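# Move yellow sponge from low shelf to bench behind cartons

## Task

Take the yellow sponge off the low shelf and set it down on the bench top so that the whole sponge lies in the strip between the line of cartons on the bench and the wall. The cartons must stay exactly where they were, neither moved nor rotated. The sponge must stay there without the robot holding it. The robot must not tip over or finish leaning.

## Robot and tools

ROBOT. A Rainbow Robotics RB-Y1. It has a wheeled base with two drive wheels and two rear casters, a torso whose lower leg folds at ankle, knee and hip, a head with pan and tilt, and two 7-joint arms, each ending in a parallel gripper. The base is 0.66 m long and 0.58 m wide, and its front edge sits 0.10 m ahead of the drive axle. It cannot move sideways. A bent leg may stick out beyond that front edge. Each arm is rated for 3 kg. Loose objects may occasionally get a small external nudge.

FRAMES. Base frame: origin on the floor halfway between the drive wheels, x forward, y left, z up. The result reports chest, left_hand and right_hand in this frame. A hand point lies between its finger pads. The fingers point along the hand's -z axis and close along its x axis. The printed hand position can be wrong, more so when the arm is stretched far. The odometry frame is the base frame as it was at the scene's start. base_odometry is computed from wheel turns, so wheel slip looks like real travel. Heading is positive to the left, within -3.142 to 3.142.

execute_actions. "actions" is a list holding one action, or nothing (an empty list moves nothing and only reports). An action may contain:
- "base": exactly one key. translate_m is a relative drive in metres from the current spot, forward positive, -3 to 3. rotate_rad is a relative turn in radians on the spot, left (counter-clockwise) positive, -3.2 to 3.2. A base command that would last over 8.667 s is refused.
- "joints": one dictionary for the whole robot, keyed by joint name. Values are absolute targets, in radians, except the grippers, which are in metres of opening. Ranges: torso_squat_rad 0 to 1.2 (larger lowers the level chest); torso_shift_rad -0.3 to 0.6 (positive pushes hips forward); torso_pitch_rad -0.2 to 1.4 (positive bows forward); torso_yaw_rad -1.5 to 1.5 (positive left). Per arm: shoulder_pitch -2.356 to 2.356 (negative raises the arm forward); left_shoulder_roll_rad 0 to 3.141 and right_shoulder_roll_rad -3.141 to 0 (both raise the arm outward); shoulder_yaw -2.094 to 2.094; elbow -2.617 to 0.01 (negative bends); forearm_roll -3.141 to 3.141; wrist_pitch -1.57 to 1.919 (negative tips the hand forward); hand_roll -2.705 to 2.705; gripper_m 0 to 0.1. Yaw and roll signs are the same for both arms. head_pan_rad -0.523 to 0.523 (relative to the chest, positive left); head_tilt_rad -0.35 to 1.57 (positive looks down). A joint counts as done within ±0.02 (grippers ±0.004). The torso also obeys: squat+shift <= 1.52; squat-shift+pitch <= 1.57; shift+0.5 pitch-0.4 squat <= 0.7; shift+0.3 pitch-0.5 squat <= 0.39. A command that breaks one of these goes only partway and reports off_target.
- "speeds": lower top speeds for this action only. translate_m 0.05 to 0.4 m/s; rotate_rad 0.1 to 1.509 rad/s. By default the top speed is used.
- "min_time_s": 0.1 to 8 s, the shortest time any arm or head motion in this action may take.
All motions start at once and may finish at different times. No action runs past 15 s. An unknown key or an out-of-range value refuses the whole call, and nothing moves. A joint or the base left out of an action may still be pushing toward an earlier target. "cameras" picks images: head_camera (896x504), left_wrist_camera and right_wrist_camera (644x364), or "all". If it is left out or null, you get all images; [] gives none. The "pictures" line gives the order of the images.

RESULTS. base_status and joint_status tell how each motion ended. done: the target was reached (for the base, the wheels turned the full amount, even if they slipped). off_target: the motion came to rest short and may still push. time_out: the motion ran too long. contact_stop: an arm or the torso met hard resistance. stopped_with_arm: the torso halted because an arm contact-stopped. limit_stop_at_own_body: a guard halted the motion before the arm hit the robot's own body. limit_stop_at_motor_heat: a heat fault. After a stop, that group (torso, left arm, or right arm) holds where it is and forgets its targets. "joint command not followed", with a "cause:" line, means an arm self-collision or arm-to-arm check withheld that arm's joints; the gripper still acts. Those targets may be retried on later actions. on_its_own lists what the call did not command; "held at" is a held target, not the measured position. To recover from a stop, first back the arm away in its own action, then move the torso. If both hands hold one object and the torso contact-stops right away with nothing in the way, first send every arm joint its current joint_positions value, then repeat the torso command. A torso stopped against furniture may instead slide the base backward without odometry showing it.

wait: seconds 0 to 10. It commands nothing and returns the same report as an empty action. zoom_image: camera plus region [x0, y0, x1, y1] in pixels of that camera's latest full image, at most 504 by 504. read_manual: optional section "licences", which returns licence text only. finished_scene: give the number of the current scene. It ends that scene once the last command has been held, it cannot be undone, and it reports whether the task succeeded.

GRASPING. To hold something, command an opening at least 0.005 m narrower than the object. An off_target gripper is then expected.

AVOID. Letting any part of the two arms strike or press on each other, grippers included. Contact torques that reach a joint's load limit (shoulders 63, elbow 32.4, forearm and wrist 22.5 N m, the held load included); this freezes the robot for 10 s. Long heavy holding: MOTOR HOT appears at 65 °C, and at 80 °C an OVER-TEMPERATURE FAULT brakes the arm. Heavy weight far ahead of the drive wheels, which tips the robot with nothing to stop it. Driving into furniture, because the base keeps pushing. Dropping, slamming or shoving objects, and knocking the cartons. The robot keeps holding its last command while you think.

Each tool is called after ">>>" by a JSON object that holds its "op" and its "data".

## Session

>>> {"op": "execute_actions", "data": {"actions": []}}

Scene clock: 0.00 s.
base_odometry: x=+0.000 y=+0.000 heading=+0.000 (m, m, rad; odometry frame)
base_status: not commanded
joint_positions: torso_squat_rad=+0.350 torso_shift_rad=+0.000 torso_pitch_rad=+0.001 torso_yaw_rad=+0.000 left_shoulder_pitch_rad=+0.022 left_shoulder_roll_rad=+0.047 left_shoulder_yaw_rad=-0.027 left_elbow_rad=-0.144 left_forearm_roll_rad=+0.010 left_wrist_pitch_rad=+0.014 left_hand_roll_rad=-0.001 left_gripper_m=+0.101 right_shoulder_pitch_rad=-0.015 right_shoulder_roll_rad=-0.025 right_shoulder_yaw_rad=-0.032 right_elbow_rad=-0.274 right_forearm_roll_rad=+0.021 right_wrist_pitch_rad=-0.017 right_hand_roll_rad=+0.017 right_gripper_m=+0.101 head_pan_rad=+0.001 head_tilt_rad=+0.401
joint_status: not commanded
chest: x=-0.2274 y=-0.0004 z=+1.2476 quat_wxyz=(+1.000, +0.000, +0.001, +0.000) (m; base frame)
left_hand: x=-0.1772 y=+0.2542 z=+0.5648 quat_wxyz=(+0.998, +0.022, -0.054, -0.007) (m; base frame)
right_hand: x=-0.0814 y=-0.2424 z=+0.5778 quat_wxyz=(+0.988, -0.017, -0.151, +0.007) (m; base frame)
pictures: head_camera, left_wrist_camera, right_wrist_camera
camera_calibration (this result's frames):
head_camera: T_world_to_cam=[[0.0257781, -0.998371, -0.0508994, 0.0831188], [-0.382329, 0.0371992, -0.923277, 1.31744], [0.923666, 0.0432606, -0.380748, 0.682054], [0, 0, 0, 1]] pos_world=[-0.128437, 0.00446974, 1.48028]
left_wrist_camera: T_world_to_cam=[[0.994338, 0.0127907, 0.10549, 0.114491], [-0.0510047, -0.813448, 0.579397, -0.0886555], [0.0932215, -0.581497, -0.80819, 0.708942], [0, 0, 0, 1]] pos_world=[-0.184454, 0.338667, 0.612249]
right_wrist_camera: T_world_to_cam=[[-0.947383, -0.026948, -0.318966, 0.10194], [-0.21001, 0.804345, 0.555811, -0.104806], [0.241581, 0.593552, -0.767682, 0.69449], [0, 0, 0, 1]] pos_world=[-0.0932095, -0.325168, 0.623916]
Images, in order (width x height): head_camera 896x504, left_wrist_camera 644x364, right_wrist_camera 644x364.

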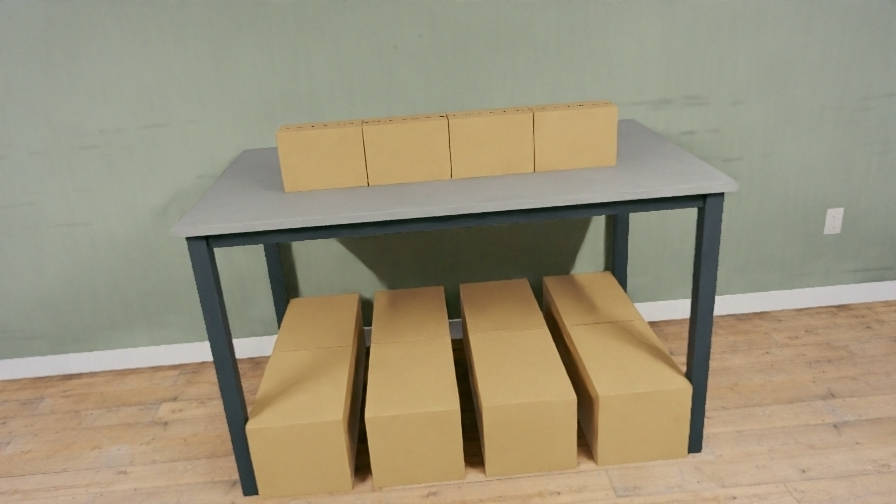

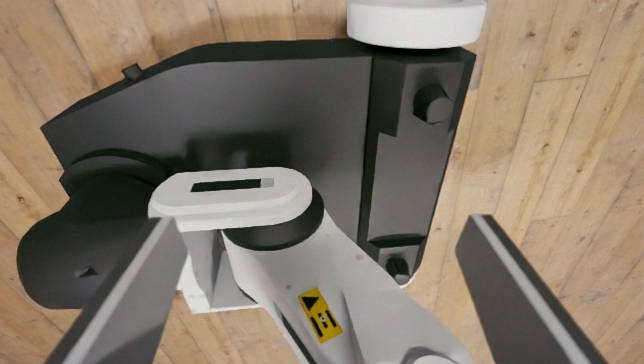

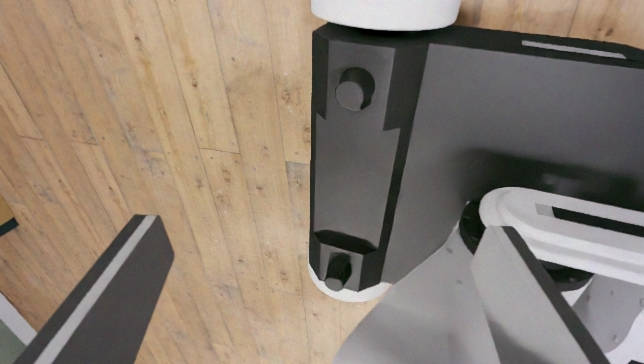

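>>> {"op": "zoom_image", "data": {"camera": "head_camera", "region": [150, 90, 450, 260]}}

>>> {"op": "zoom_image", "data": {"camera": "head_camera", "region": [480, 80, 780, 250]}}

>>> {"op": "zoom_image", "data": {"camera": "head_camera", "region": [180, 300, 480, 504]}}

>>> {"op": "zoom_image", "data": {"camera": "head_camera", "region": [520, 260, 820, 480]}}

Region (150, 90, 450, 260) of head_camera's 896x504 image, scaled by 1.680, with more detail than that image has; it fills the top 286 rows of this view, and the rest is white.

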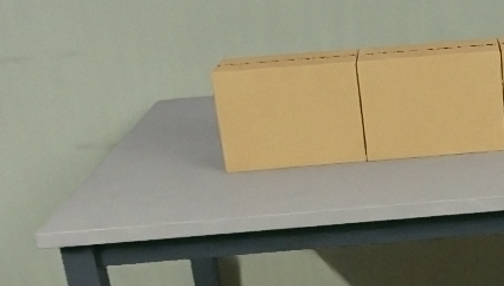

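Region (480, 80, 780, 250) of head_camera's 896x504 image, scaled by 1.680, with more detail than that image has; it fills the top 286 rows of this view, and the rest is white.

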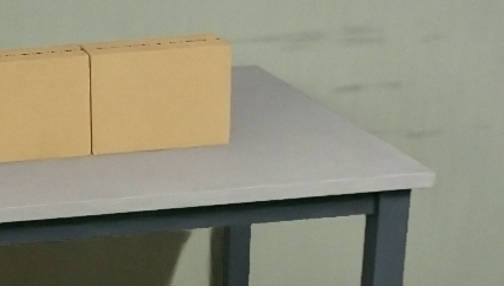

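Region (180, 300, 480, 504) of head_camera's 896x504 image, scaled by 1.680, with more detail than that image has; it fills the top 343 rows of this view, and the rest is white.

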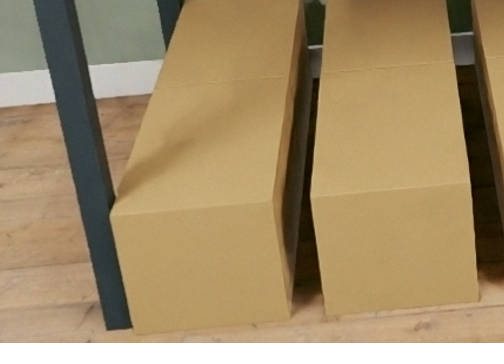

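Region (520, 260, 820, 480) of head_camera's 896x504 image, scaled by 1.680, with more detail than that image has; it fills the top 370 rows of this view, and the rest is white.

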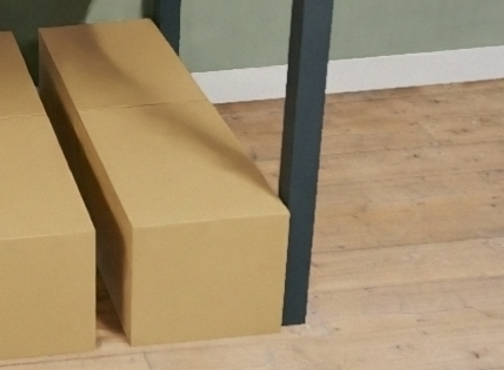

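>>> {"op": "execute_actions", "data": {"actions": [{"joints": {"torso_yaw_rad": -0.8, "head_pan_rad": -0.52, "head_tilt_rad": 0.35}}], "cameras": ["head_camera"]}}

Scene clock: 50.30 s.
base_odometry: x=+0.000 y=+0.000 heading=+0.000 (m, m, rad; odometry frame)
base_status: not commanded
joint_positions: torso_squat_rad=+0.350 torso_shift_rad=+0.000 torso_pitch_rad=+0.001 torso_yaw_rad=-0.800 left_shoulder_pitch_rad=+0.021 left_shoulder_roll_rad=+0.047 left_shoulder_yaw_rad=-0.027 left_elbow_rad=-0.144 left_forearm_roll_rad=+0.010 left_wrist_pitch_rad=+0.014 left_hand_roll_rad=-0.001 left_gripper_m=+0.101 right_shoulder_pitch_rad=-0.015 right_shoulder_roll_rad=-0.025 right_shoulder_yaw_rad=-0.032 right_elbow_rad=-0.274 right_forearm_roll_rad=+0.021 right_wrist_pitch_rad=-0.017 right_hand_roll_rad=+0.017 right_gripper_m=+0.101 head_pan_rad=-0.520 head_tilt_rad=+0.350
joint_status: all done
chest: x=-0.2274 y=-0.0004 z=+1.2476 quat_wxyz=(+0.921, +0.000, +0.001, -0.389) (m; base frame)
left_hand: x=-0.0103 y=+0.1404 z=+0.5645 quat_wxyz=(+0.917, -0.001, -0.058, -0.395) (m; base frame)
right_hand: x=-0.2999 y=-0.2742 z=+0.5781 quat_wxyz=(+0.913, -0.075, -0.132, -0.379) (m; base frame)
pictures: head_camera
camera_calibration (this result's frames):
head_camera: T_world_to_cam=[[-0.960426, -0.274406, -0.0477845, -0.134032], [-0.0482211, 0.332773, -0.941773, 1.41781], [0.27433, -0.902199, -0.332836, 0.466658], [0, 0, 0, 1]] pos_world=[-0.188378, -0.0875687, 1.48417]
Images, in order (width x height): head_camera 896x504.

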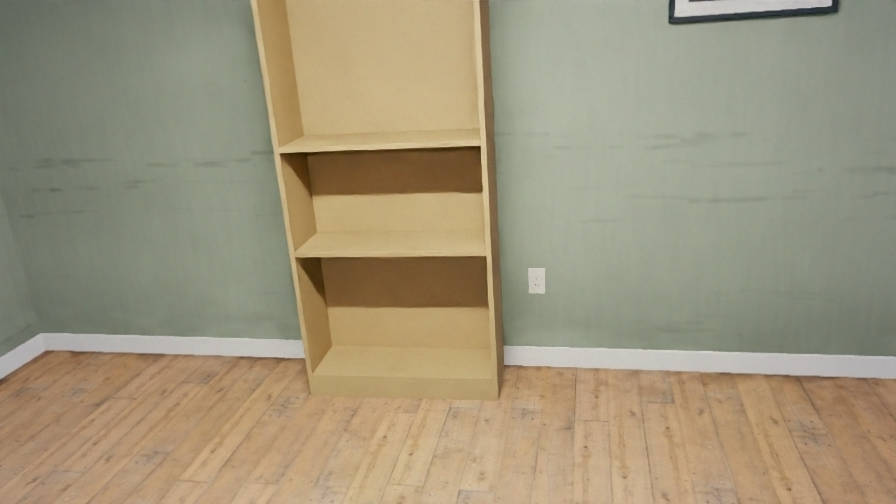

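>>> {"op": "execute_actions", "data": {"actions": [{"joints": {"torso_yaw_rad": 0.75, "head_pan_rad": 0.52, "head_tilt_rad": 0.35}}], "cameras": ["head_camera"]}}

Scene clock: 55.13 s.
base_odometry: x=+0.000 y=+0.000 heading=+0.000 (m, m, rad; odometry frame)
base_status: not commanded
joint_positions: torso_squat_rad=+0.350 torso_shift_rad=+0.000 torso_pitch_rad=+0.001 torso_yaw_rad=+0.750 left_shoulder_pitch_rad=+0.022 left_shoulder_roll_rad=+0.047 left_shoulder_yaw_rad=-0.027 left_elbow_rad=-0.144 left_forearm_roll_rad=+0.010 left_wrist_pitch_rad=+0.014 left_hand_roll_rad=-0.001 left_gripper_m=+0.101 right_shoulder_pitch_rad=-0.015 right_shoulder_roll_rad=-0.025 right_shoulder_yaw_rad=-0.032 right_elbow_rad=-0.274 right_forearm_roll_rad=+0.021 right_wrist_pitch_rad=-0.017 right_hand_roll_rad=+0.017 right_gripper_m=+0.101 head_pan_rad=+0.520 head_tilt_rad=+0.350
joint_status: all done
chest: x=-0.2274 y=-0.0004 z=+1.2476 quat_wxyz=(+0.930, +0.001, +0.001, +0.366) (m; base frame)
left_hand: x=-0.3642 y=+0.2208 z=+0.5650 quat_wxyz=(+0.931, +0.041, -0.042, +0.359) (m; base frame)
right_hand: x=+0.0444 y=-0.0772 z=+0.5777 quat_wxyz=(+0.917, +0.040, -0.147, +0.368) (m; base frame)
pictures: head_camera
camera_calibration (this result's frames):
head_camera: T_world_to_cam=[[0.961704, -0.269417, -0.0504052, 0.284426], [-0.135378, -0.306997, -0.942033, 1.39889], [0.238325, 0.91278, -0.331714, 0.458673], [0, 0, 0, 1]] pos_world=[-0.193468, 0.0874158, 1.48428]
Images, in order (width x height): head_camera 896x504.

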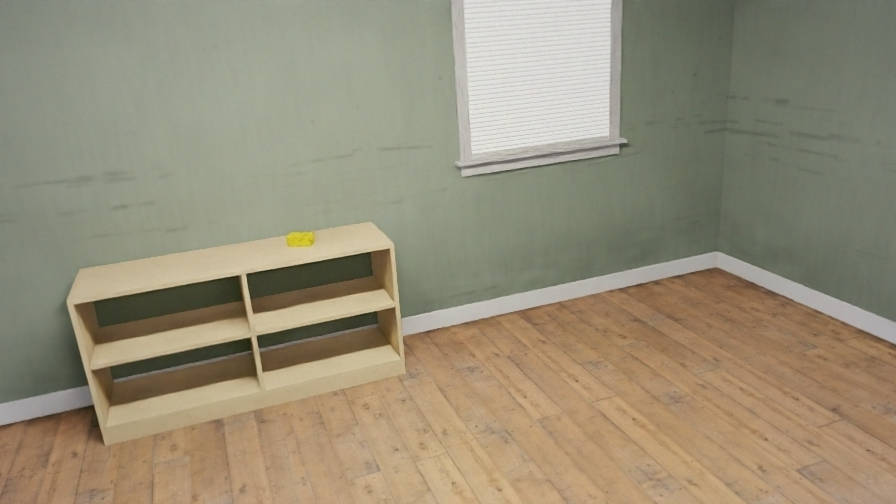

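>>> {"op": "zoom_image", "data": {"camera": "head_camera", "region": [240, 200, 440, 400]}}

>>> {"op": "zoom_image", "data": {"camera": "head_camera", "region": [40, 250, 240, 460]}}

>>> {"op": "zoom_image", "data": {"camera": "head_camera", "region": [260, 210, 360, 270]}}

Region (240, 200, 440, 400) of head_camera's 896x504 image, scaled by 2.520, with more detail than that image has.

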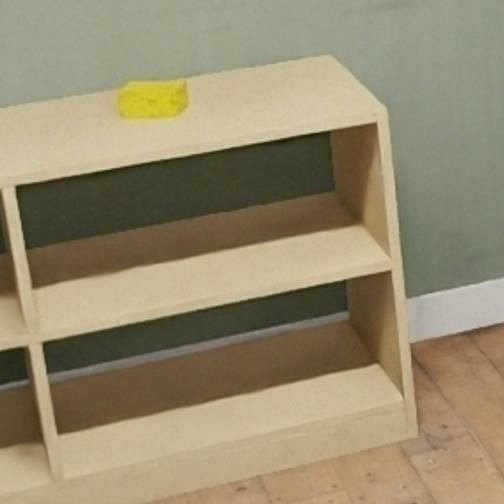

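Region (40, 250, 240, 460) of head_camera's 896x504 image, scaled by 2.400, with more detail than that image has; it fills the left 480 columns of this view, and the rest is white.

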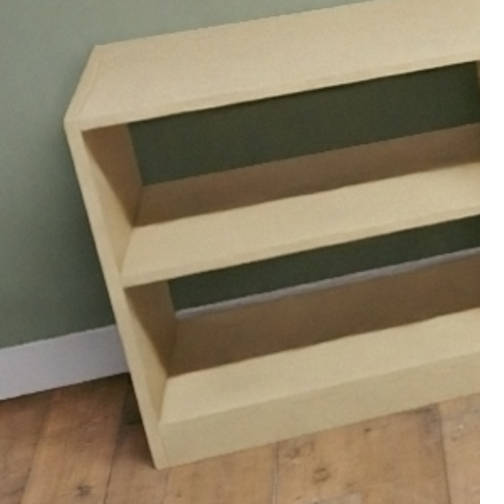

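Region (260, 210, 360, 270) of head_camera's 896x504 image, scaled by 5.040, with more detail than that image has; it fills the top 302 rows of this view, and the rest is white.

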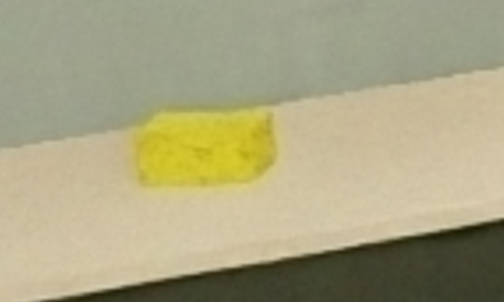

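>>> {"op": "execute_actions", "data": {"actions": [{"base": {"rotate_rad": 1.647}, "joints": {"torso_yaw_rad": 0.0, "head_pan_rad": 0.0, "head_tilt_rad": 0.4}}], "cameras": ["head_camera"]}}

Scene clock: 179.20 s.
base_odometry: x=+0.000 y=+0.000 heading=+1.647 (m, m, rad; odometry frame)
base_status: done
joint_positions: torso_squat_rad=+0.350 torso_shift_rad=+0.000 torso_pitch_rad=+0.001 torso_yaw_rad=+0.000 left_shoulder_pitch_rad=+0.021 left_shoulder_roll_rad=+0.047 left_shoulder_yaw_rad=-0.027 left_elbow_rad=-0.144 left_forearm_roll_rad=+0.010 left_wrist_pitch_rad=+0.014 left_hand_roll_rad=-0.001 left_gripper_m=+0.101 right_shoulder_pitch_rad=-0.015 right_shoulder_roll_rad=-0.025 right_shoulder_yaw_rad=-0.032 right_elbow_rad=-0.274 right_forearm_roll_rad=+0.021 right_wrist_pitch_rad=-0.017 right_hand_roll_rad=+0.017 right_gripper_m=+0.101 head_pan_rad=+0.000 head_tilt_rad=+0.400
joint_status: all done
chest: x=-0.2274 y=-0.0004 z=+1.2476 quat_wxyz=(+1.000, +0.000, +0.001, +0.000) (m; base frame)
left_hand: x=-0.1771 y=+0.2542 z=+0.5648 quat_wxyz=(+0.998, +0.023, -0.054, -0.007) (m; base frame)
right_hand: x=-0.0816 y=-0.2424 z=+0.5778 quat_wxyz=(+0.988, -0.017, -0.151, +0.007) (m; base frame)
pictures: head_camera
camera_calibration (this result's frames):
head_camera: T_world_to_cam=[[0.0249769, -0.99839, -0.0509277, 0.0829449], [-0.381341, 0.0375763, -0.923671, 1.3182], [0.924097, 0.0424912, -0.379788, 0.680797], [0, 0, 0, 1]] pos_world=[-0.128512, 0.00435055, 1.48036]
Images, in order (width x height): head_camera 896x504.

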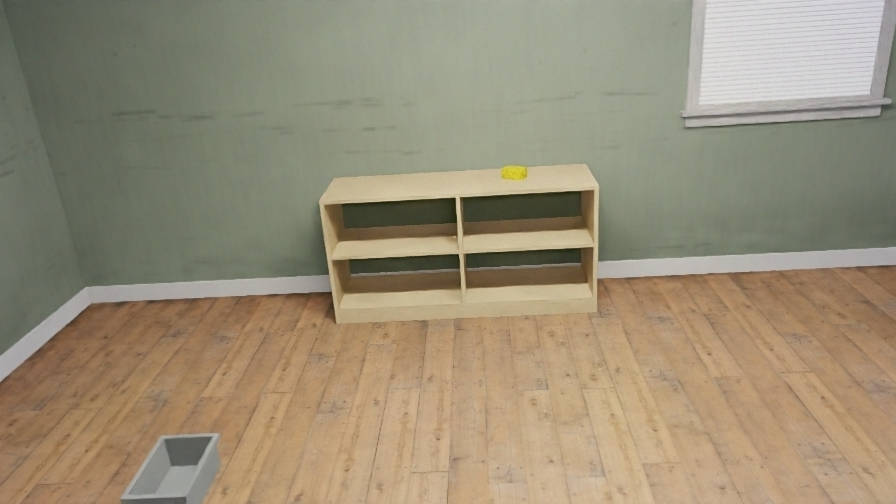

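>>> {"op": "zoom_image", "data": {"camera": "head_camera", "region": [470, 150, 610, 210]}}

>>> {"op": "zoom_image", "data": {"camera": "head_camera", "region": [310, 160, 620, 335]}}

Region (470, 150, 610, 210) of head_camera's 896x504 image, scaled by 3.600, with more detail than that image has; it fills the top 216 rows of this view, and the rest is white.

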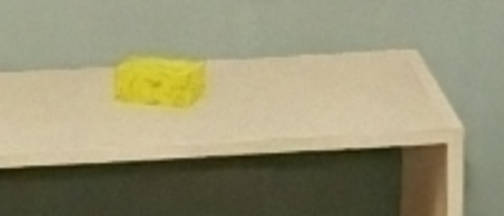

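Region (310, 160, 620, 335) of head_camera's 896x504 image, scaled by 1.626, with more detail than that image has; it fills the top 285 rows of this view, and the rest is white.

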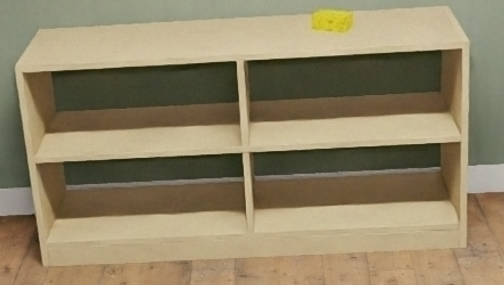

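>>> {"op": "execute_actions", "data": {"actions": [{"base": {"translate_m": 2.38}, "joints": {"torso_shift_rad": 0.15, "torso_pitch_rad": 0.7, "right_shoulder_pitch_rad": -0.861, "right_shoulder_roll_rad": -0.104, "right_shoulder_yaw_rad": -0.169, "right_elbow_rad": -1.727, "right_forearm_roll_rad": 0.0, "right_wrist_pitch_rad": 1.854, "right_hand_roll_rad": -0.544, "left_shoulder_pitch_rad": -0.25, "head_pan_rad": -0.25, "head_tilt_rad": 0.5}, "min_time_s": 4}]}}

Scene clock: 220.50 s.
base_odometry: x=-0.180 y=+2.373 heading=+1.647 (m, m, rad; odometry frame)
base_status: done
joint_positions: torso_squat_rad=+0.350 torso_shift_rad=+0.150 torso_pitch_rad=+0.700 torso_yaw_rad=+0.000 left_shoulder_pitch_rad=-0.250 left_shoulder_roll_rad=+0.047 left_shoulder_yaw_rad=-0.027 left_elbow_rad=-0.144 left_forearm_roll_rad=+0.010 left_wrist_pitch_rad=+0.014 left_hand_roll_rad=-0.001 left_gripper_m=+0.101 right_shoulder_pitch_rad=-0.861 right_shoulder_roll_rad=-0.104 right_shoulder_yaw_rad=-0.169 right_elbow_rad=-1.727 right_forearm_roll_rad=+0.000 right_wrist_pitch_rad=+1.854 right_hand_roll_rad=-0.544 right_gripper_m=+0.101 head_pan_rad=-0.250 head_tilt_rad=+0.500
joint_status: all done
chest: x=+0.0697 y=-0.0004 z=+1.1674 quat_wxyz=(+0.939, +0.000, +0.343, +0.000) (m; base frame)
left_hand: x=-0.1587 y=+0.2404 z=+0.5167 quat_wxyz=(+0.985, +0.002, +0.166, -0.054) (m; base frame)
right_hand: x=+0.4401 y=-0.1901 z=+0.7699 quat_wxyz=(+0.975, +0.000, +0.000, -0.223) (m; base frame)
pictures: head_camera, left_wrist_camera, right_wrist_camera
camera_calibration (this result's frames):
head_camera: T_world_to_cam=[[-0.208169, -0.972331, 0.106011, -0.0894695], [-0.909648, 0.152629, -0.386323, 0.759953], [0.359454, -0.176853, -0.916251, 1.06073], [0, 0, 0, 1]] pos_world=[0.291381, -0.0153919, 1.27497]
left_wrist_camera: T_world_to_cam=[[0.940919, -0.0772038, -0.329714, 0.339324], [0.13973, -0.798393, 0.585699, -0.0477042], [-0.30846, -0.597166, -0.740436, 0.565338], [0, 0, 0, 1]] pos_world=[-0.138227, 0.325711, 0.558416]
right_wrist_camera: T_world_to_cam=[[-0.903679, 0.427623, -0.0224074, 0.49751], [0.323717, 0.716479, 0.617953, -0.443536], [0.280305, 0.551177, -0.785896, 0.673828], [0, 0, 0, 1]] pos_world=[0.404292, -0.266361, 0.814791]
Images, in order (width x height): head_camera 896x504, left_wrist_camera 644x364, right_wrist_camera 644x364.

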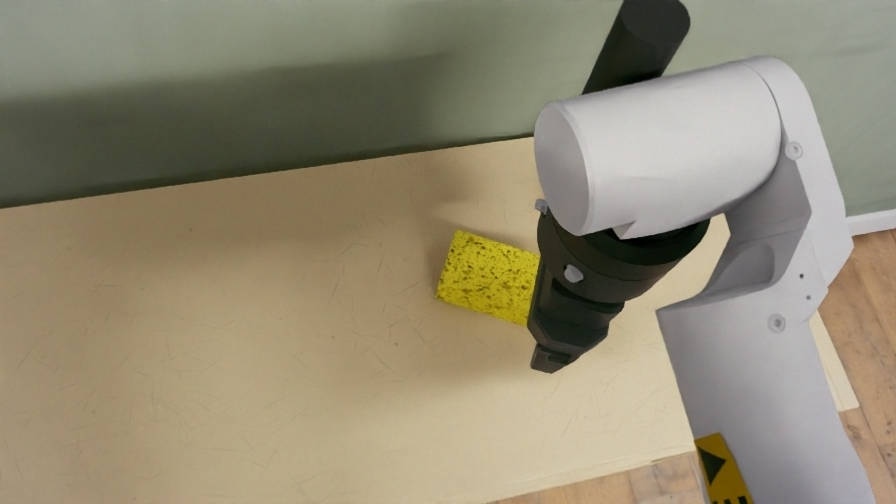

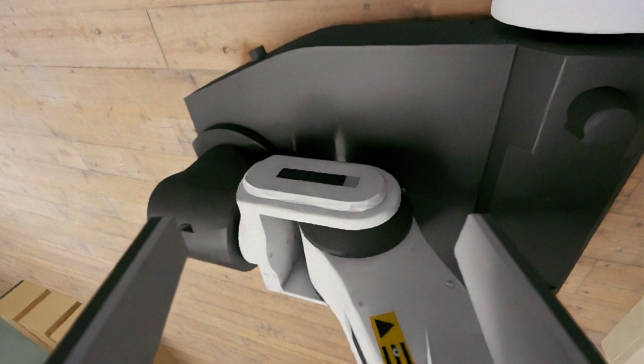

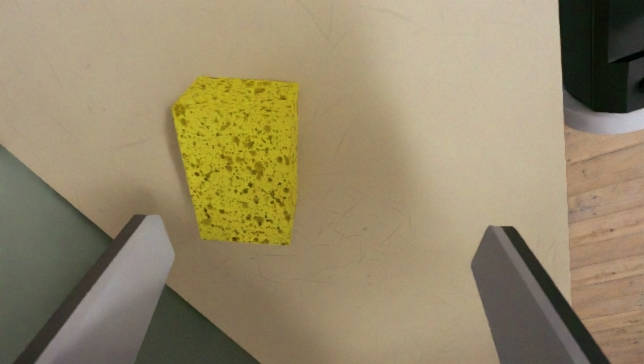

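>>> {"op": "zoom_image", "data": {"camera": "right_wrist_camera", "region": [150, 60, 330, 260]}}

>>> {"op": "zoom_image", "data": {"camera": "head_camera", "region": [400, 200, 640, 400]}}

Region (150, 60, 330, 260) of right_wrist_camera's 644x364 image, scaled by 2.520, with more detail than that image has; it fills the left 454 columns of this view, and the rest is white.

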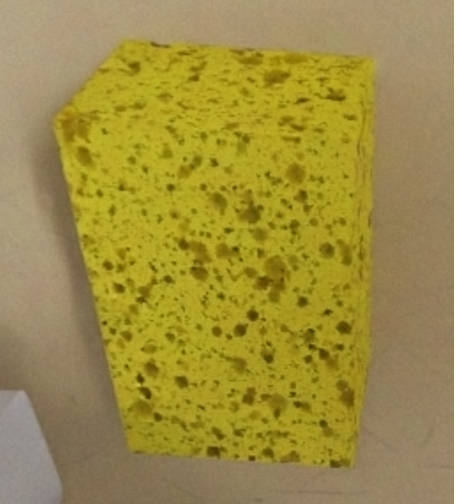

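Region (400, 200, 640, 400) of head_camera's 896x504 image, scaled by 2.100, with more detail than that image has.

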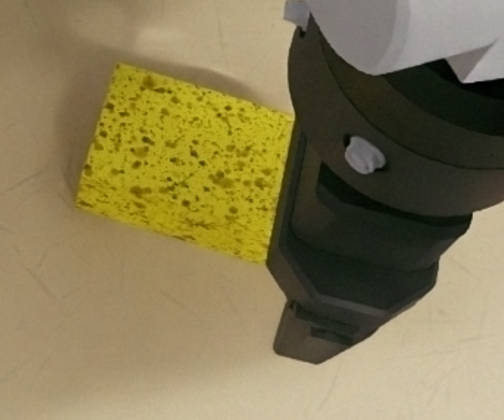

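>>> {"op": "execute_actions", "data": {"actions": [{"joints": {"right_shoulder_pitch_rad": -1.151, "right_shoulder_roll_rad": -0.1485, "right_shoulder_yaw_rad": -0.202, "right_elbow_rad": -1.032, "right_wrist_pitch_rad": 1.446, "right_hand_roll_rad": -0.636}, "min_time_s": 0.9}], "cameras": ["right_wrist_camera", "head_camera"]}}

Scene clock: 253.00 s.
base_odometry: x=-0.180 y=+2.373 heading=+1.647 (m, m, rad; odometry frame)
base_status: not commanded
joint_positions: torso_squat_rad=+0.350 torso_shift_rad=+0.150 torso_pitch_rad=+0.700 torso_yaw_rad=+0.000 left_shoulder_pitch_rad=-0.250 left_shoulder_roll_rad=+0.047 left_shoulder_yaw_rad=-0.027 left_elbow_rad=-0.144 left_forearm_roll_rad=+0.010 left_wrist_pitch_rad=+0.014 left_hand_roll_rad=-0.001 left_gripper_m=+0.101 right_shoulder_pitch_rad=-1.151 right_shoulder_roll_rad=-0.148 right_shoulder_yaw_rad=-0.202 right_elbow_rad=-1.032 right_forearm_roll_rad=+0.000 right_wrist_pitch_rad=+1.446 right_hand_roll_rad=-0.636 right_gripper_m=+0.101 head_pan_rad=-0.250 head_tilt_rad=+0.500
joint_status: all done
chest: x=+0.0697 y=-0.0004 z=+1.1674 quat_wxyz=(+0.939, +0.000, +0.343, +0.000) (m; base frame)
left_hand: x=-0.1587 y=+0.2404 z=+0.5167 quat_wxyz=(+0.985, +0.002, +0.166, -0.054) (m; base frame)
right_hand: x=+0.5073 y=-0.1710 z=+0.6949 quat_wxyz=(+0.968, +0.000, +0.000, -0.252) (m; base frame)
pictures: head_camera, right_wrist_camera
camera_calibration (this result's frames):
head_camera: T_world_to_cam=[[-0.208155, -0.972335, 0.105998, -0.0894579], [-0.909635, 0.152614, -0.38636, 0.759968], [0.359494, -0.176843, -0.916237, 1.06074], [0, 0, 0, 1]] pos_world=[0.291343, -0.0153814, 1.27499]
right_wrist_camera: T_world_to_cam=[[-0.876623, 0.480684, -0.0217956, 0.543354], [0.366288, 0.696003, 0.617587, -0.457427], [0.312034, 0.533407, -0.786201, 0.566627], [0, 0, 0, 1]] pos_world=[0.46706, -0.245055, 0.739826]
Images, in order (width x height): head_camera 896x504, right_wrist_camera 644x364.

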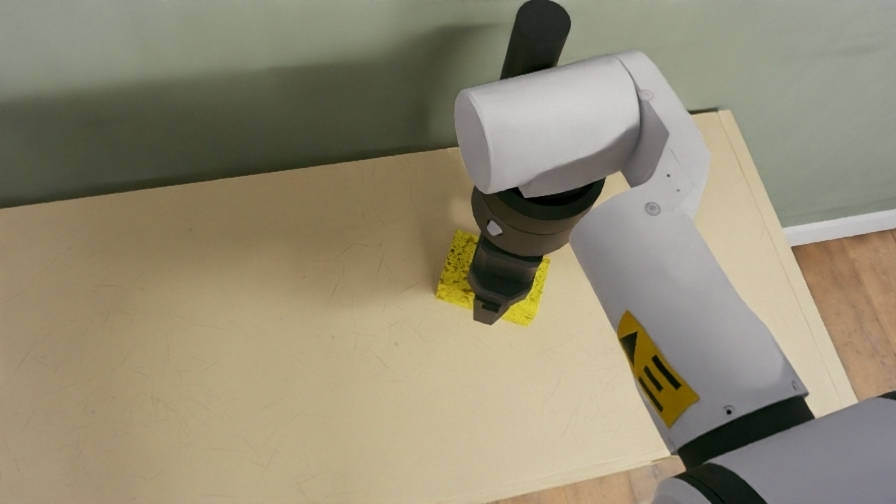

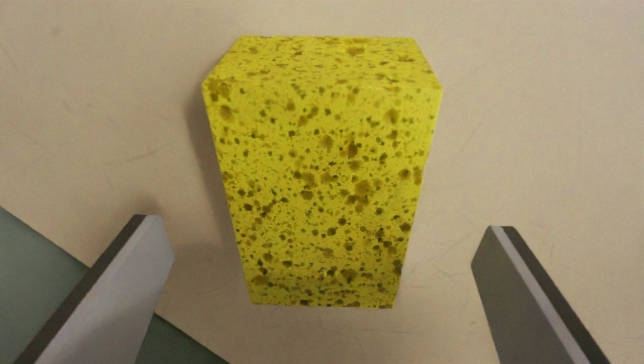

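>>> {"op": "execute_actions", "data": {"actions": [{"joints": {"right_shoulder_pitch_rad": -1.243, "right_shoulder_roll_rad": -0.168, "right_shoulder_yaw_rad": -0.22, "right_elbow_rad": -0.702, "right_wrist_pitch_rad": 1.2085}, "min_time_s": 0.6}], "cameras": ["right_wrist_camera"]}}

>>> {"op": "execute_actions", "data": {"actions": [{"joints": {"right_gripper_m": 0.045}}], "cameras": ["right_wrist_camera"]}}

Scene clock: 257.77 s.
base_odometry: x=-0.180 y=+2.373 heading=+1.647 (m, m, rad; odometry frame)
base_status: not commanded
joint_positions: torso_squat_rad=+0.350 torso_shift_rad=+0.150 torso_pitch_rad=+0.700 torso_yaw_rad=+0.000 left_shoulder_pitch_rad=-0.250 left_shoulder_roll_rad=+0.047 left_shoulder_yaw_rad=-0.027 left_elbow_rad=-0.144 left_forearm_roll_rad=+0.010 left_wrist_pitch_rad=+0.014 left_hand_roll_rad=-0.001 left_gripper_m=+0.101 right_shoulder_pitch_rad=-1.243 right_shoulder_roll_rad=-0.168 right_shoulder_yaw_rad=-0.220 right_elbow_rad=-0.702 right_forearm_roll_rad=+0.000 right_wrist_pitch_rad=+1.209 right_hand_roll_rad=-0.636 right_gripper_m=+0.101 head_pan_rad=-0.250 head_tilt_rad=+0.500
joint_status: all done
chest: x=+0.0697 y=-0.0004 z=+1.1674 quat_wxyz=(+0.939, +0.000, +0.343, +0.000) (m; base frame)
left_hand: x=-0.1587 y=+0.2404 z=+0.5167 quat_wxyz=(+0.985, +0.002, +0.166, -0.054) (m; base frame)
right_hand: x=+0.5070 y=-0.1713 z=+0.6516 quat_wxyz=(+0.968, +0.000, +0.000, -0.252) (m; base frame)
pictures: right_wrist_camera
camera_calibration (this result's frames):
right_wrist_camera: T_world_to_cam=[[-0.876347, 0.481198, -0.0215478, 0.542044], [0.366858, 0.695765, 0.617516, -0.430718], [0.31214, 0.533254, -0.786263, 0.532757], [0, 0, 0, 1]] pos_world=[0.466736, -0.245247, 0.696543]
Images, in order (width x height): right_wrist_camera 644x364.

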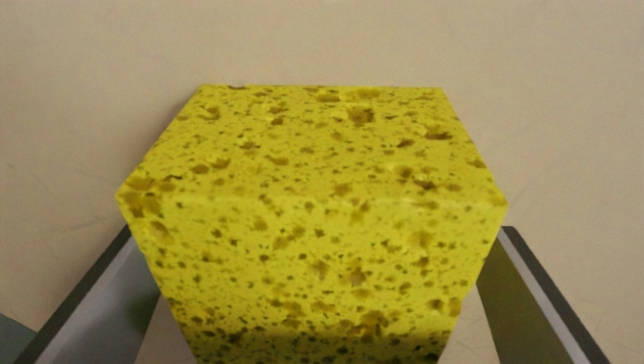

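Scene clock: 258.80 s.
base_odometry: x=-0.180 y=+2.373 heading=+1.647 (m, m, rad; odometry frame)
base_status: not commanded
joint_positions: torso_squat_rad=+0.350 torso_shift_rad=+0.150 torso_pitch_rad=+0.700 torso_yaw_rad=+0.000 left_shoulder_pitch_rad=-0.250 left_shoulder_roll_rad=+0.047 left_shoulder_yaw_rad=-0.027 left_elbow_rad=-0.144 left_forearm_roll_rad=+0.010 left_wrist_pitch_rad=+0.014 left_hand_roll_rad=-0.001 left_gripper_m=+0.101 right_shoulder_pitch_rad=-1.243 right_shoulder_roll_rad=-0.168 right_shoulder_yaw_rad=-0.220 right_elbow_rad=-0.702 right_forearm_roll_rad=+0.000 right_wrist_pitch_rad=+1.209 right_hand_roll_rad=-0.636 right_gripper_m=+0.059 head_pan_rad=-0.250 head_tilt_rad=+0.500
joint_status: right_gripper_m off_target (ended at +0.059, target +0.045)
chest: x=+0.0697 y=-0.0004 z=+1.1674 quat_wxyz=(+0.939, +0.000, +0.343, +0.000) (m; base frame)
left_hand: x=-0.1587 y=+0.2404 z=+0.5167 quat_wxyz=(+0.985, +0.002, +0.166, -0.054) (m; base frame)
right_hand: x=+0.5070 y=-0.1713 z=+0.6516 quat_wxyz=(+0.968, +0.000, +0.000, -0.252) (m; base frame)
pictures: right_wrist_camera
camera_calibration (this result's frames):
right_wrist_camera: T_world_to_cam=[[-0.876347, 0.481198, -0.0215486, 0.542044], [0.366857, 0.695765, 0.617517, -0.430719], [0.312141, 0.533254, -0.786262, 0.532757], [0, 0, 0, 1]] pos_world=[0.466736, -0.245246, 0.696543]
Images, in order (width x height): right_wrist_camera 644x364.

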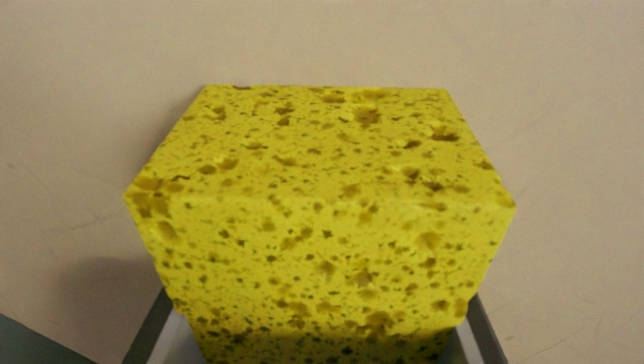

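>>> {"op": "execute_actions", "data": {"actions": [{"base": {"translate_m": -0.27}, "joints": {"torso_squat_rad": 0.0, "torso_shift_rad": 0.25, "torso_pitch_rad": 0.3, "right_shoulder_pitch_rad": -1.317, "right_shoulder_roll_rad": -0.258, "right_shoulder_yaw_rad": -0.337, "right_elbow_rad": -0.816, "right_wrist_pitch_rad": 1.817, "head_pan_rad": 0.0, "head_tilt_rad": 0.1}, "min_time_s": 1.7}], "cameras": ["right_wrist_camera"]}}

>>> {"op": "execute_actions", "data": {"actions": [{"base": {"rotate_rad": -2.104}}], "cameras": ["head_camera"]}}

Scene clock: 306.40 s.
base_odometry: x=-0.160 y=+2.104 heading=+1.646 (m, m, rad; odometry frame)
base_status: done
joint_positions: torso_squat_rad=+0.000 torso_shift_rad=+0.250 torso_pitch_rad=+0.300 torso_yaw_rad=+0.000 left_shoulder_pitch_rad=-0.250 left_shoulder_roll_rad=+0.047 left_shoulder_yaw_rad=-0.027 left_elbow_rad=-0.144 left_forearm_roll_rad=+0.010 left_wrist_pitch_rad=+0.014 left_hand_roll_rad=-0.001 left_gripper_m=+0.101 right_shoulder_pitch_rad=-1.317 right_shoulder_roll_rad=-0.258 right_shoulder_yaw_rad=-0.337 right_elbow_rad=-0.816 right_forearm_roll_rad=+0.000 right_wrist_pitch_rad=+1.817 right_hand_roll_rad=-0.636 right_gripper_m=+0.059 head_pan_rad=+0.000 head_tilt_rad=+0.100
joint_status: all done
chest: x=+0.0366 y=-0.0004 z=+1.2543 quat_wxyz=(+0.989, +0.000, +0.149, +0.000) (m; base frame)
left_hand: x=+0.0797 y=+0.2404 z=+0.5661 quat_wxyz=(+0.998, +0.013, -0.033, -0.053) (m; base frame)
right_hand: x=+0.5653 y=-0.2203 z=+1.0097 quat_wxyz=(+0.950, +0.000, +0.000, -0.312) (m; base frame)
pictures: right_wrist_camera
camera_calibration (this result's frames):
right_wrist_camera: T_world_to_cam=[[-0.809009, 0.587362, -0.0225807, 0.610802], [0.450718, 0.644544, 0.617589, -0.697848], [0.377302, 0.489457, -0.786177, 0.775737], [0, 0, 0, 1]] pos_world=[0.51599, -0.288658, 1.05464]
Images, in order (width x height): right_wrist_camera 644x364.

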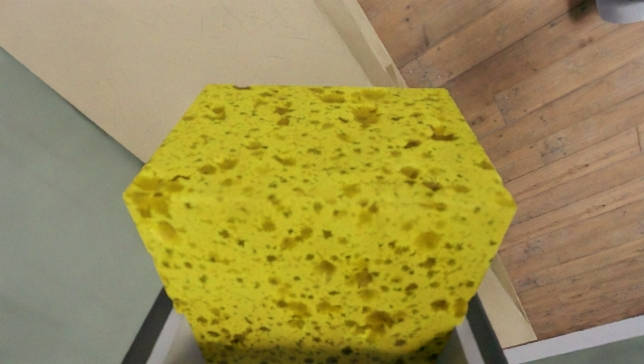

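Scene clock: 310.83 s.
base_odometry: x=-0.160 y=+2.104 heading=-0.457 (m, m, rad; odometry frame)
base_status: done
joint_positions: torso_squat_rad=+0.000 torso_shift_rad=+0.250 torso_pitch_rad=+0.300 torso_yaw_rad=+0.000 left_shoulder_pitch_rad=-0.250 left_shoulder_roll_rad=+0.047 left_shoulder_yaw_rad=-0.027 left_elbow_rad=-0.144 left_forearm_roll_rad=+0.010 left_wrist_pitch_rad=+0.014 left_hand_roll_rad=-0.001 left_gripper_m=+0.101 right_shoulder_pitch_rad=-1.317 right_shoulder_roll_rad=-0.258 right_shoulder_yaw_rad=-0.337 right_elbow_rad=-0.816 right_forearm_roll_rad=+0.000 right_wrist_pitch_rad=+1.817 right_hand_roll_rad=-0.636 right_gripper_m=+0.059 head_pan_rad=+0.000 head_tilt_rad=+0.100
joint_status: not commanded
chest: x=+0.0366 y=-0.0004 z=+1.2543 quat_wxyz=(+0.989, +0.000, +0.149, +0.000) (m; base frame)
left_hand: x=+0.0797 y=+0.2404 z=+0.5661 quat_wxyz=(+0.998, +0.013, -0.033, -0.053) (m; base frame)
right_hand: x=+0.5653 y=-0.2204 z=+1.0097 quat_wxyz=(+0.950, +0.000, +0.000, -0.313) (m; base frame)
pictures: head_camera
camera_calibration (this result's frames):
head_camera: T_world_to_cam=[[0.0249646, -0.998393, -0.0508787, 0.0744019], [-0.380146, 0.0375904, -0.924162, 1.43355], [0.924589, 0.0424126, -0.378597, 0.378274], [0, 0, 0, 1]] pos_world=[0.193354, 0.00435099, 1.47183]
Images, in order (width x height): head_camera 896x504.

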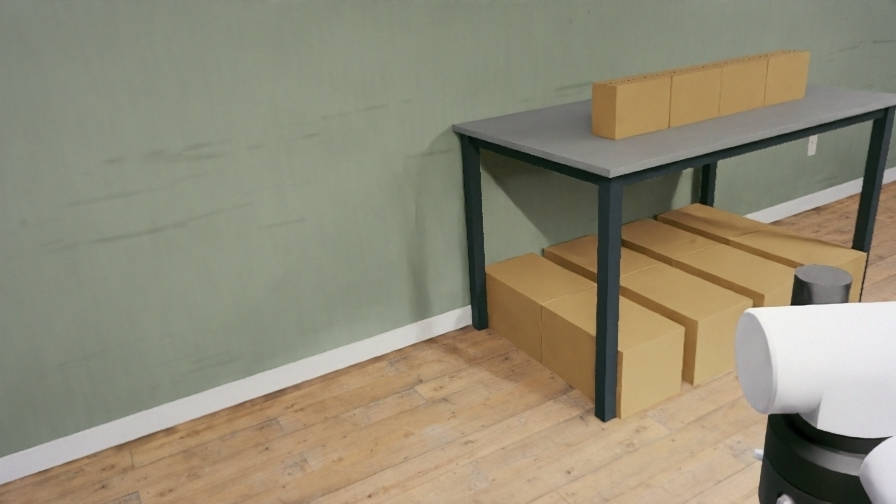

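>>> {"op": "zoom_image", "data": {"camera": "head_camera", "region": [440, 60, 700, 200]}}

>>> {"op": "zoom_image", "data": {"camera": "head_camera", "region": [450, 280, 700, 440]}}

Region (440, 60, 700, 200) of head_camera's 896x504 image, scaled by 1.938, with more detail than that image has; it fills the top 271 rows of this view, and the rest is white.

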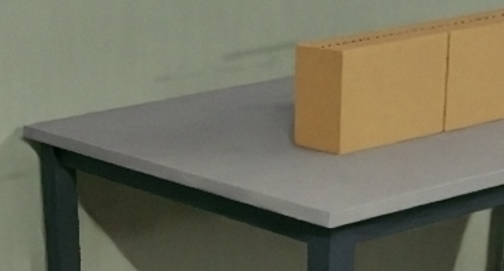

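Region (450, 280, 700, 440) of head_camera's 896x504 image, scaled by 2.016, with more detail than that image has; it fills the top 323 rows of this view, and the rest is white.

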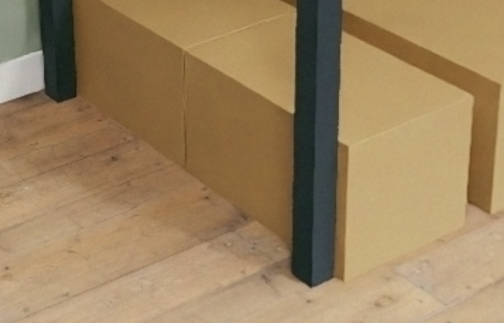

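>>> {"op": "execute_actions", "data": {"actions": [{"base": {"translate_m": 2.2}, "joints": {"torso_yaw_rad": 0.5, "right_shoulder_pitch_rad": -1.078, "right_shoulder_roll_rad": -0.754, "right_shoulder_yaw_rad": -0.559, "right_elbow_rad": -0.915, "right_wrist_pitch_rad": 1.9085, "right_hand_roll_rad": 2.57, "left_shoulder_roll_rad": 0.15, "head_pan_rad": -0.52, "head_tilt_rad": 0.6}, "min_time_s": 2.5}]}}

Scene clock: 389.77 s.
base_odometry: x=+1.814 y=+1.133 heading=-0.457 (m, m, rad; odometry frame)
base_status: done
joint_positions: torso_squat_rad=+0.000 torso_shift_rad=+0.250 torso_pitch_rad=+0.300 torso_yaw_rad=+0.500 left_shoulder_pitch_rad=-0.250 left_shoulder_roll_rad=+0.150 left_shoulder_yaw_rad=-0.027 left_elbow_rad=-0.144 left_forearm_roll_rad=+0.010 left_wrist_pitch_rad=+0.014 left_hand_roll_rad=-0.001 left_gripper_m=+0.101 right_shoulder_pitch_rad=-1.078 right_shoulder_roll_rad=-0.754 right_shoulder_yaw_rad=-0.559 right_elbow_rad=-0.915 right_forearm_roll_rad=+0.000 right_wrist_pitch_rad=+1.908 right_hand_roll_rad=+2.570 right_gripper_m=+0.059 head_pan_rad=-0.520 head_tilt_rad=+0.600
joint_status: all done
chest: x=+0.0367 y=-0.0004 z=+1.2543 quat_wxyz=(+0.958, +0.037, +0.145, +0.245) (m; base frame)
left_hand: x=-0.0882 y=+0.3992 z=+0.6267 quat_wxyz=(+0.974, +0.143, -0.014, +0.177) (m; base frame)
right_hand: x=+0.6597 y=-0.2334 z=+1.0001 quat_wxyz=(+0.320, +0.000, +0.000, +0.947) (m; base frame)
pictures: head_camera, left_wrist_camera, right_wrist_camera
camera_calibration (this result's frames):
head_camera: T_world_to_cam=[[-0.0212537, -0.99848, -0.0508581, 0.0902904], [-0.77595, 0.0485515, -0.628923, 1.05299], [0.630436, 0.0260965, -0.775802, 0.986074], [0, 0, 0, 1]] pos_world=[0.197327, 0.013296, 1.43184]
left_wrist_camera: T_world_to_cam=[[0.926434, 0.366959, 0.0840261, -0.116331], [0.311174, -0.87208, 0.377687, 0.179687], [0.211873, -0.323755, -0.922113, 0.813925], [0, 0, 0, 1]] pos_world=[-0.120589, 0.462902, 0.692441]
right_wrist_camera: T_world_to_cam=[[0.799325, -0.60048, -0.0224438, -0.64374], [-0.461563, -0.637465, 0.616927, -0.422797], [-0.384759, -0.482766, -0.786701, 1.01527], [0, 0, 0, 1]] pos_world=[0.710045, -0.165933, 1.0451]
Images, in order (width x height): head_camera 896x504, left_wrist_camera 644x364, right_wrist_camera 644x364.

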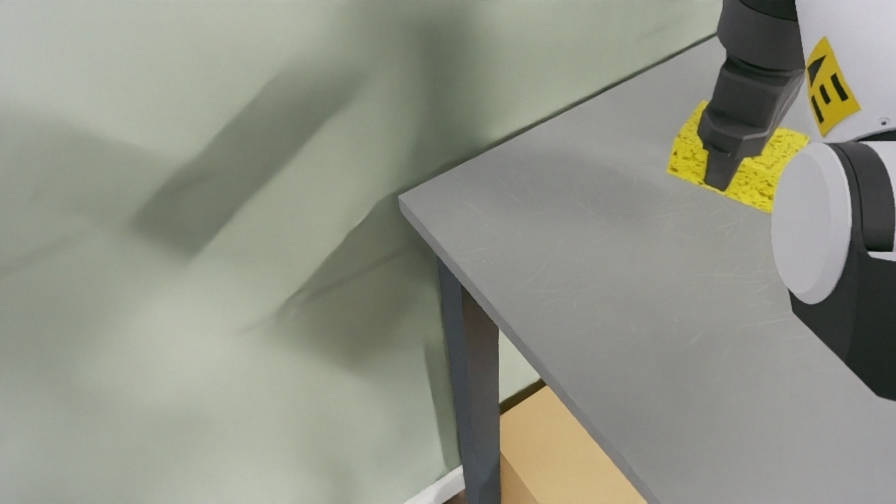

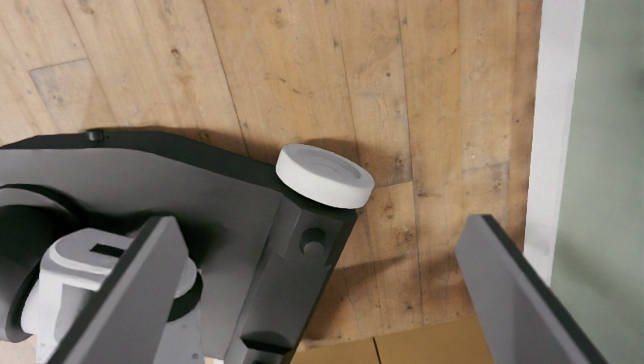

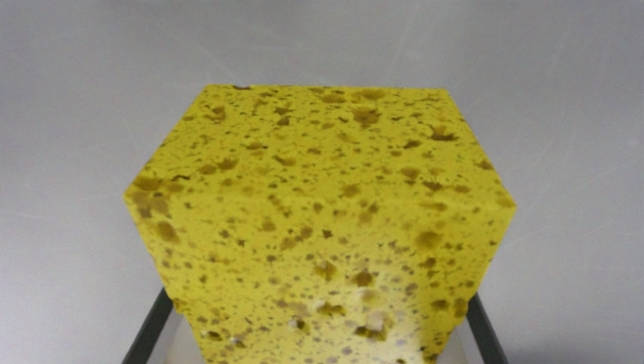

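>>> {"op": "zoom_image", "data": {"camera": "head_camera", "region": [370, 150, 570, 300]}}

>>> {"op": "zoom_image", "data": {"camera": "head_camera", "region": [560, 380, 760, 504]}}

>>> {"op": "zoom_image", "data": {"camera": "head_camera", "region": [620, 20, 830, 230]}}

Region (370, 150, 570, 300) of head_camera's 896x504 image, scaled by 2.520, with more detail than that image has; it fills the top 378 rows of this view, and the rest is white.

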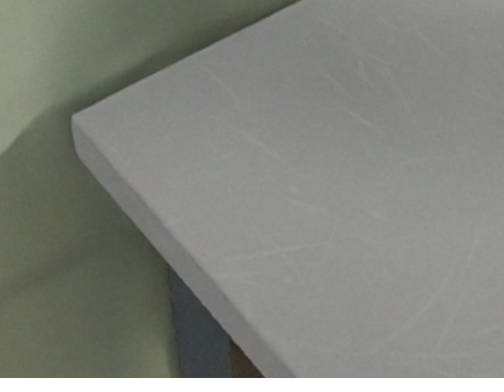

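Region (560, 380, 760, 504) of head_camera's 896x504 image, scaled by 2.520, with more detail than that image has; it fills the top 312 rows of this view, and the rest is white.

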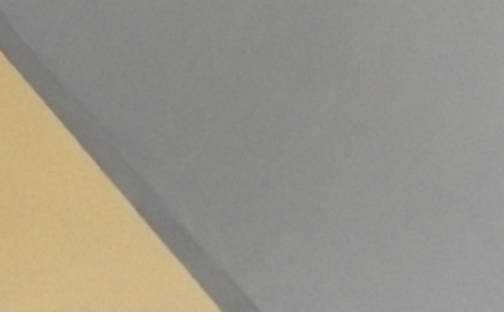

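Region (620, 20, 830, 230) of head_camera's 896x504 image, scaled by 2.400, with more detail than that image has.

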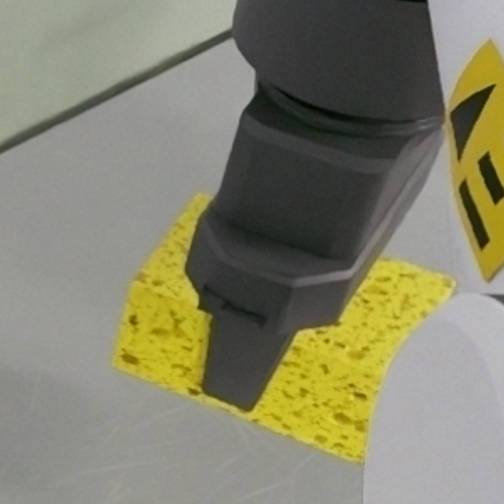

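>>> {"op": "execute_actions", "data": {"actions": [{"joints": {"right_shoulder_pitch_rad": -0.836, "right_shoulder_roll_rad": -0.9455, "right_shoulder_yaw_rad": -0.8687, "right_elbow_rad": -0.82, "right_wrist_pitch_rad": 1.778, "right_hand_roll_rad": 2.55}, "min_time_s": 1.2}], "cameras": ["right_wrist_camera", "head_camera"]}}

Scene clock: 435.90 s.
base_odometry: x=+1.814 y=+1.133 heading=-0.457 (m, m, rad; odometry frame)
base_status: not commanded
joint_positions: torso_squat_rad=+0.000 torso_shift_rad=+0.250 torso_pitch_rad=+0.300 torso_yaw_rad=+0.500 left_shoulder_pitch_rad=-0.250 left_shoulder_roll_rad=+0.150 left_shoulder_yaw_rad=-0.027 left_elbow_rad=-0.144 left_forearm_roll_rad=+0.010 left_wrist_pitch_rad=+0.014 left_hand_roll_rad=-0.001 left_gripper_m=+0.101 right_shoulder_pitch_rad=-0.836 right_shoulder_roll_rad=-0.945 right_shoulder_yaw_rad=-0.868 right_elbow_rad=-0.820 right_forearm_roll_rad=+0.000 right_wrist_pitch_rad=+1.778 right_hand_roll_rad=+2.550 right_gripper_m=+0.059 head_pan_rad=-0.520 head_tilt_rad=+0.600
joint_status: all done
chest: x=+0.0367 y=-0.0004 z=+1.2543 quat_wxyz=(+0.958, +0.037, +0.145, +0.245) (m; base frame)
left_hand: x=-0.0882 y=+0.3992 z=+0.6267 quat_wxyz=(+0.974, +0.143, -0.014, +0.177) (m; base frame)
right_hand: x=+0.6176 y=-0.3984 z=+0.9576 quat_wxyz=(+0.485, +0.000, +0.000, +0.874) (m; base frame)
pictures: head_camera, right_wrist_camera
camera_calibration (this result's frames):
head_camera: T_world_to_cam=[[-0.0212474, -0.99848, -0.0508481, 0.0902861], [-0.775944, 0.0485405, -0.628931, 1.05299], [0.630443, 0.0260922, -0.775797, 0.986075], [0, 0, 0, 1]] pos_world=[0.197316, 0.0133074, 1.43184]
right_wrist_camera: T_world_to_cam=[[0.535099, -0.844475, -0.0230586, -0.643521], [-0.65661, -0.432923, 0.61761, -0.319916], [-0.531539, -0.315342, -0.786147, 1.04284], [0, 0, 0, 1]] pos_world=[0.688597, -0.353086, 1.00257]
Images, in order (width x height): head_camera 896x504, right_wrist_camera 644x364.

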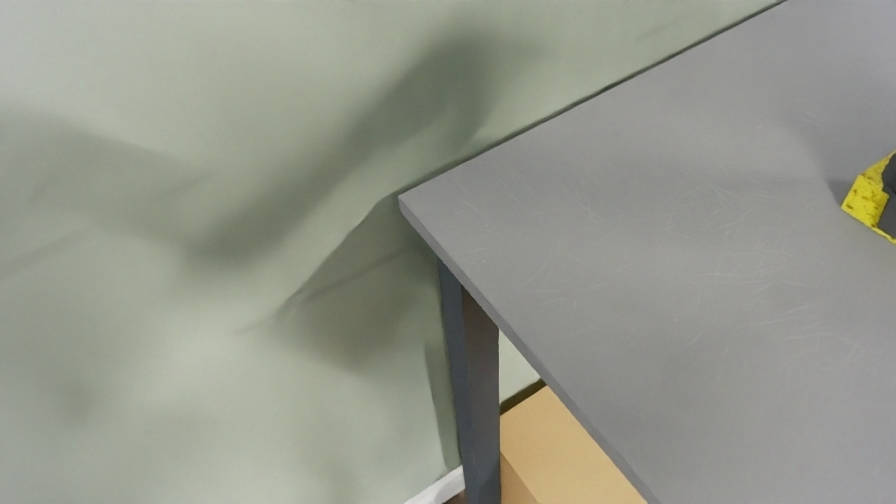

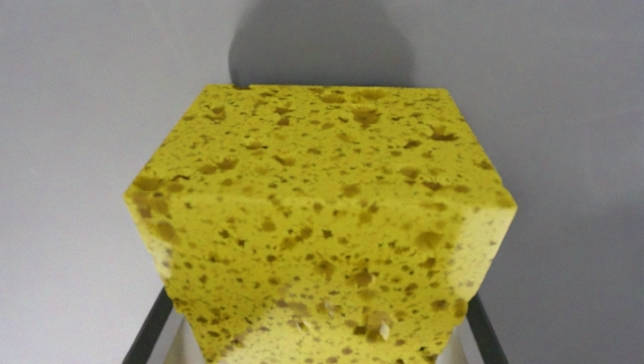

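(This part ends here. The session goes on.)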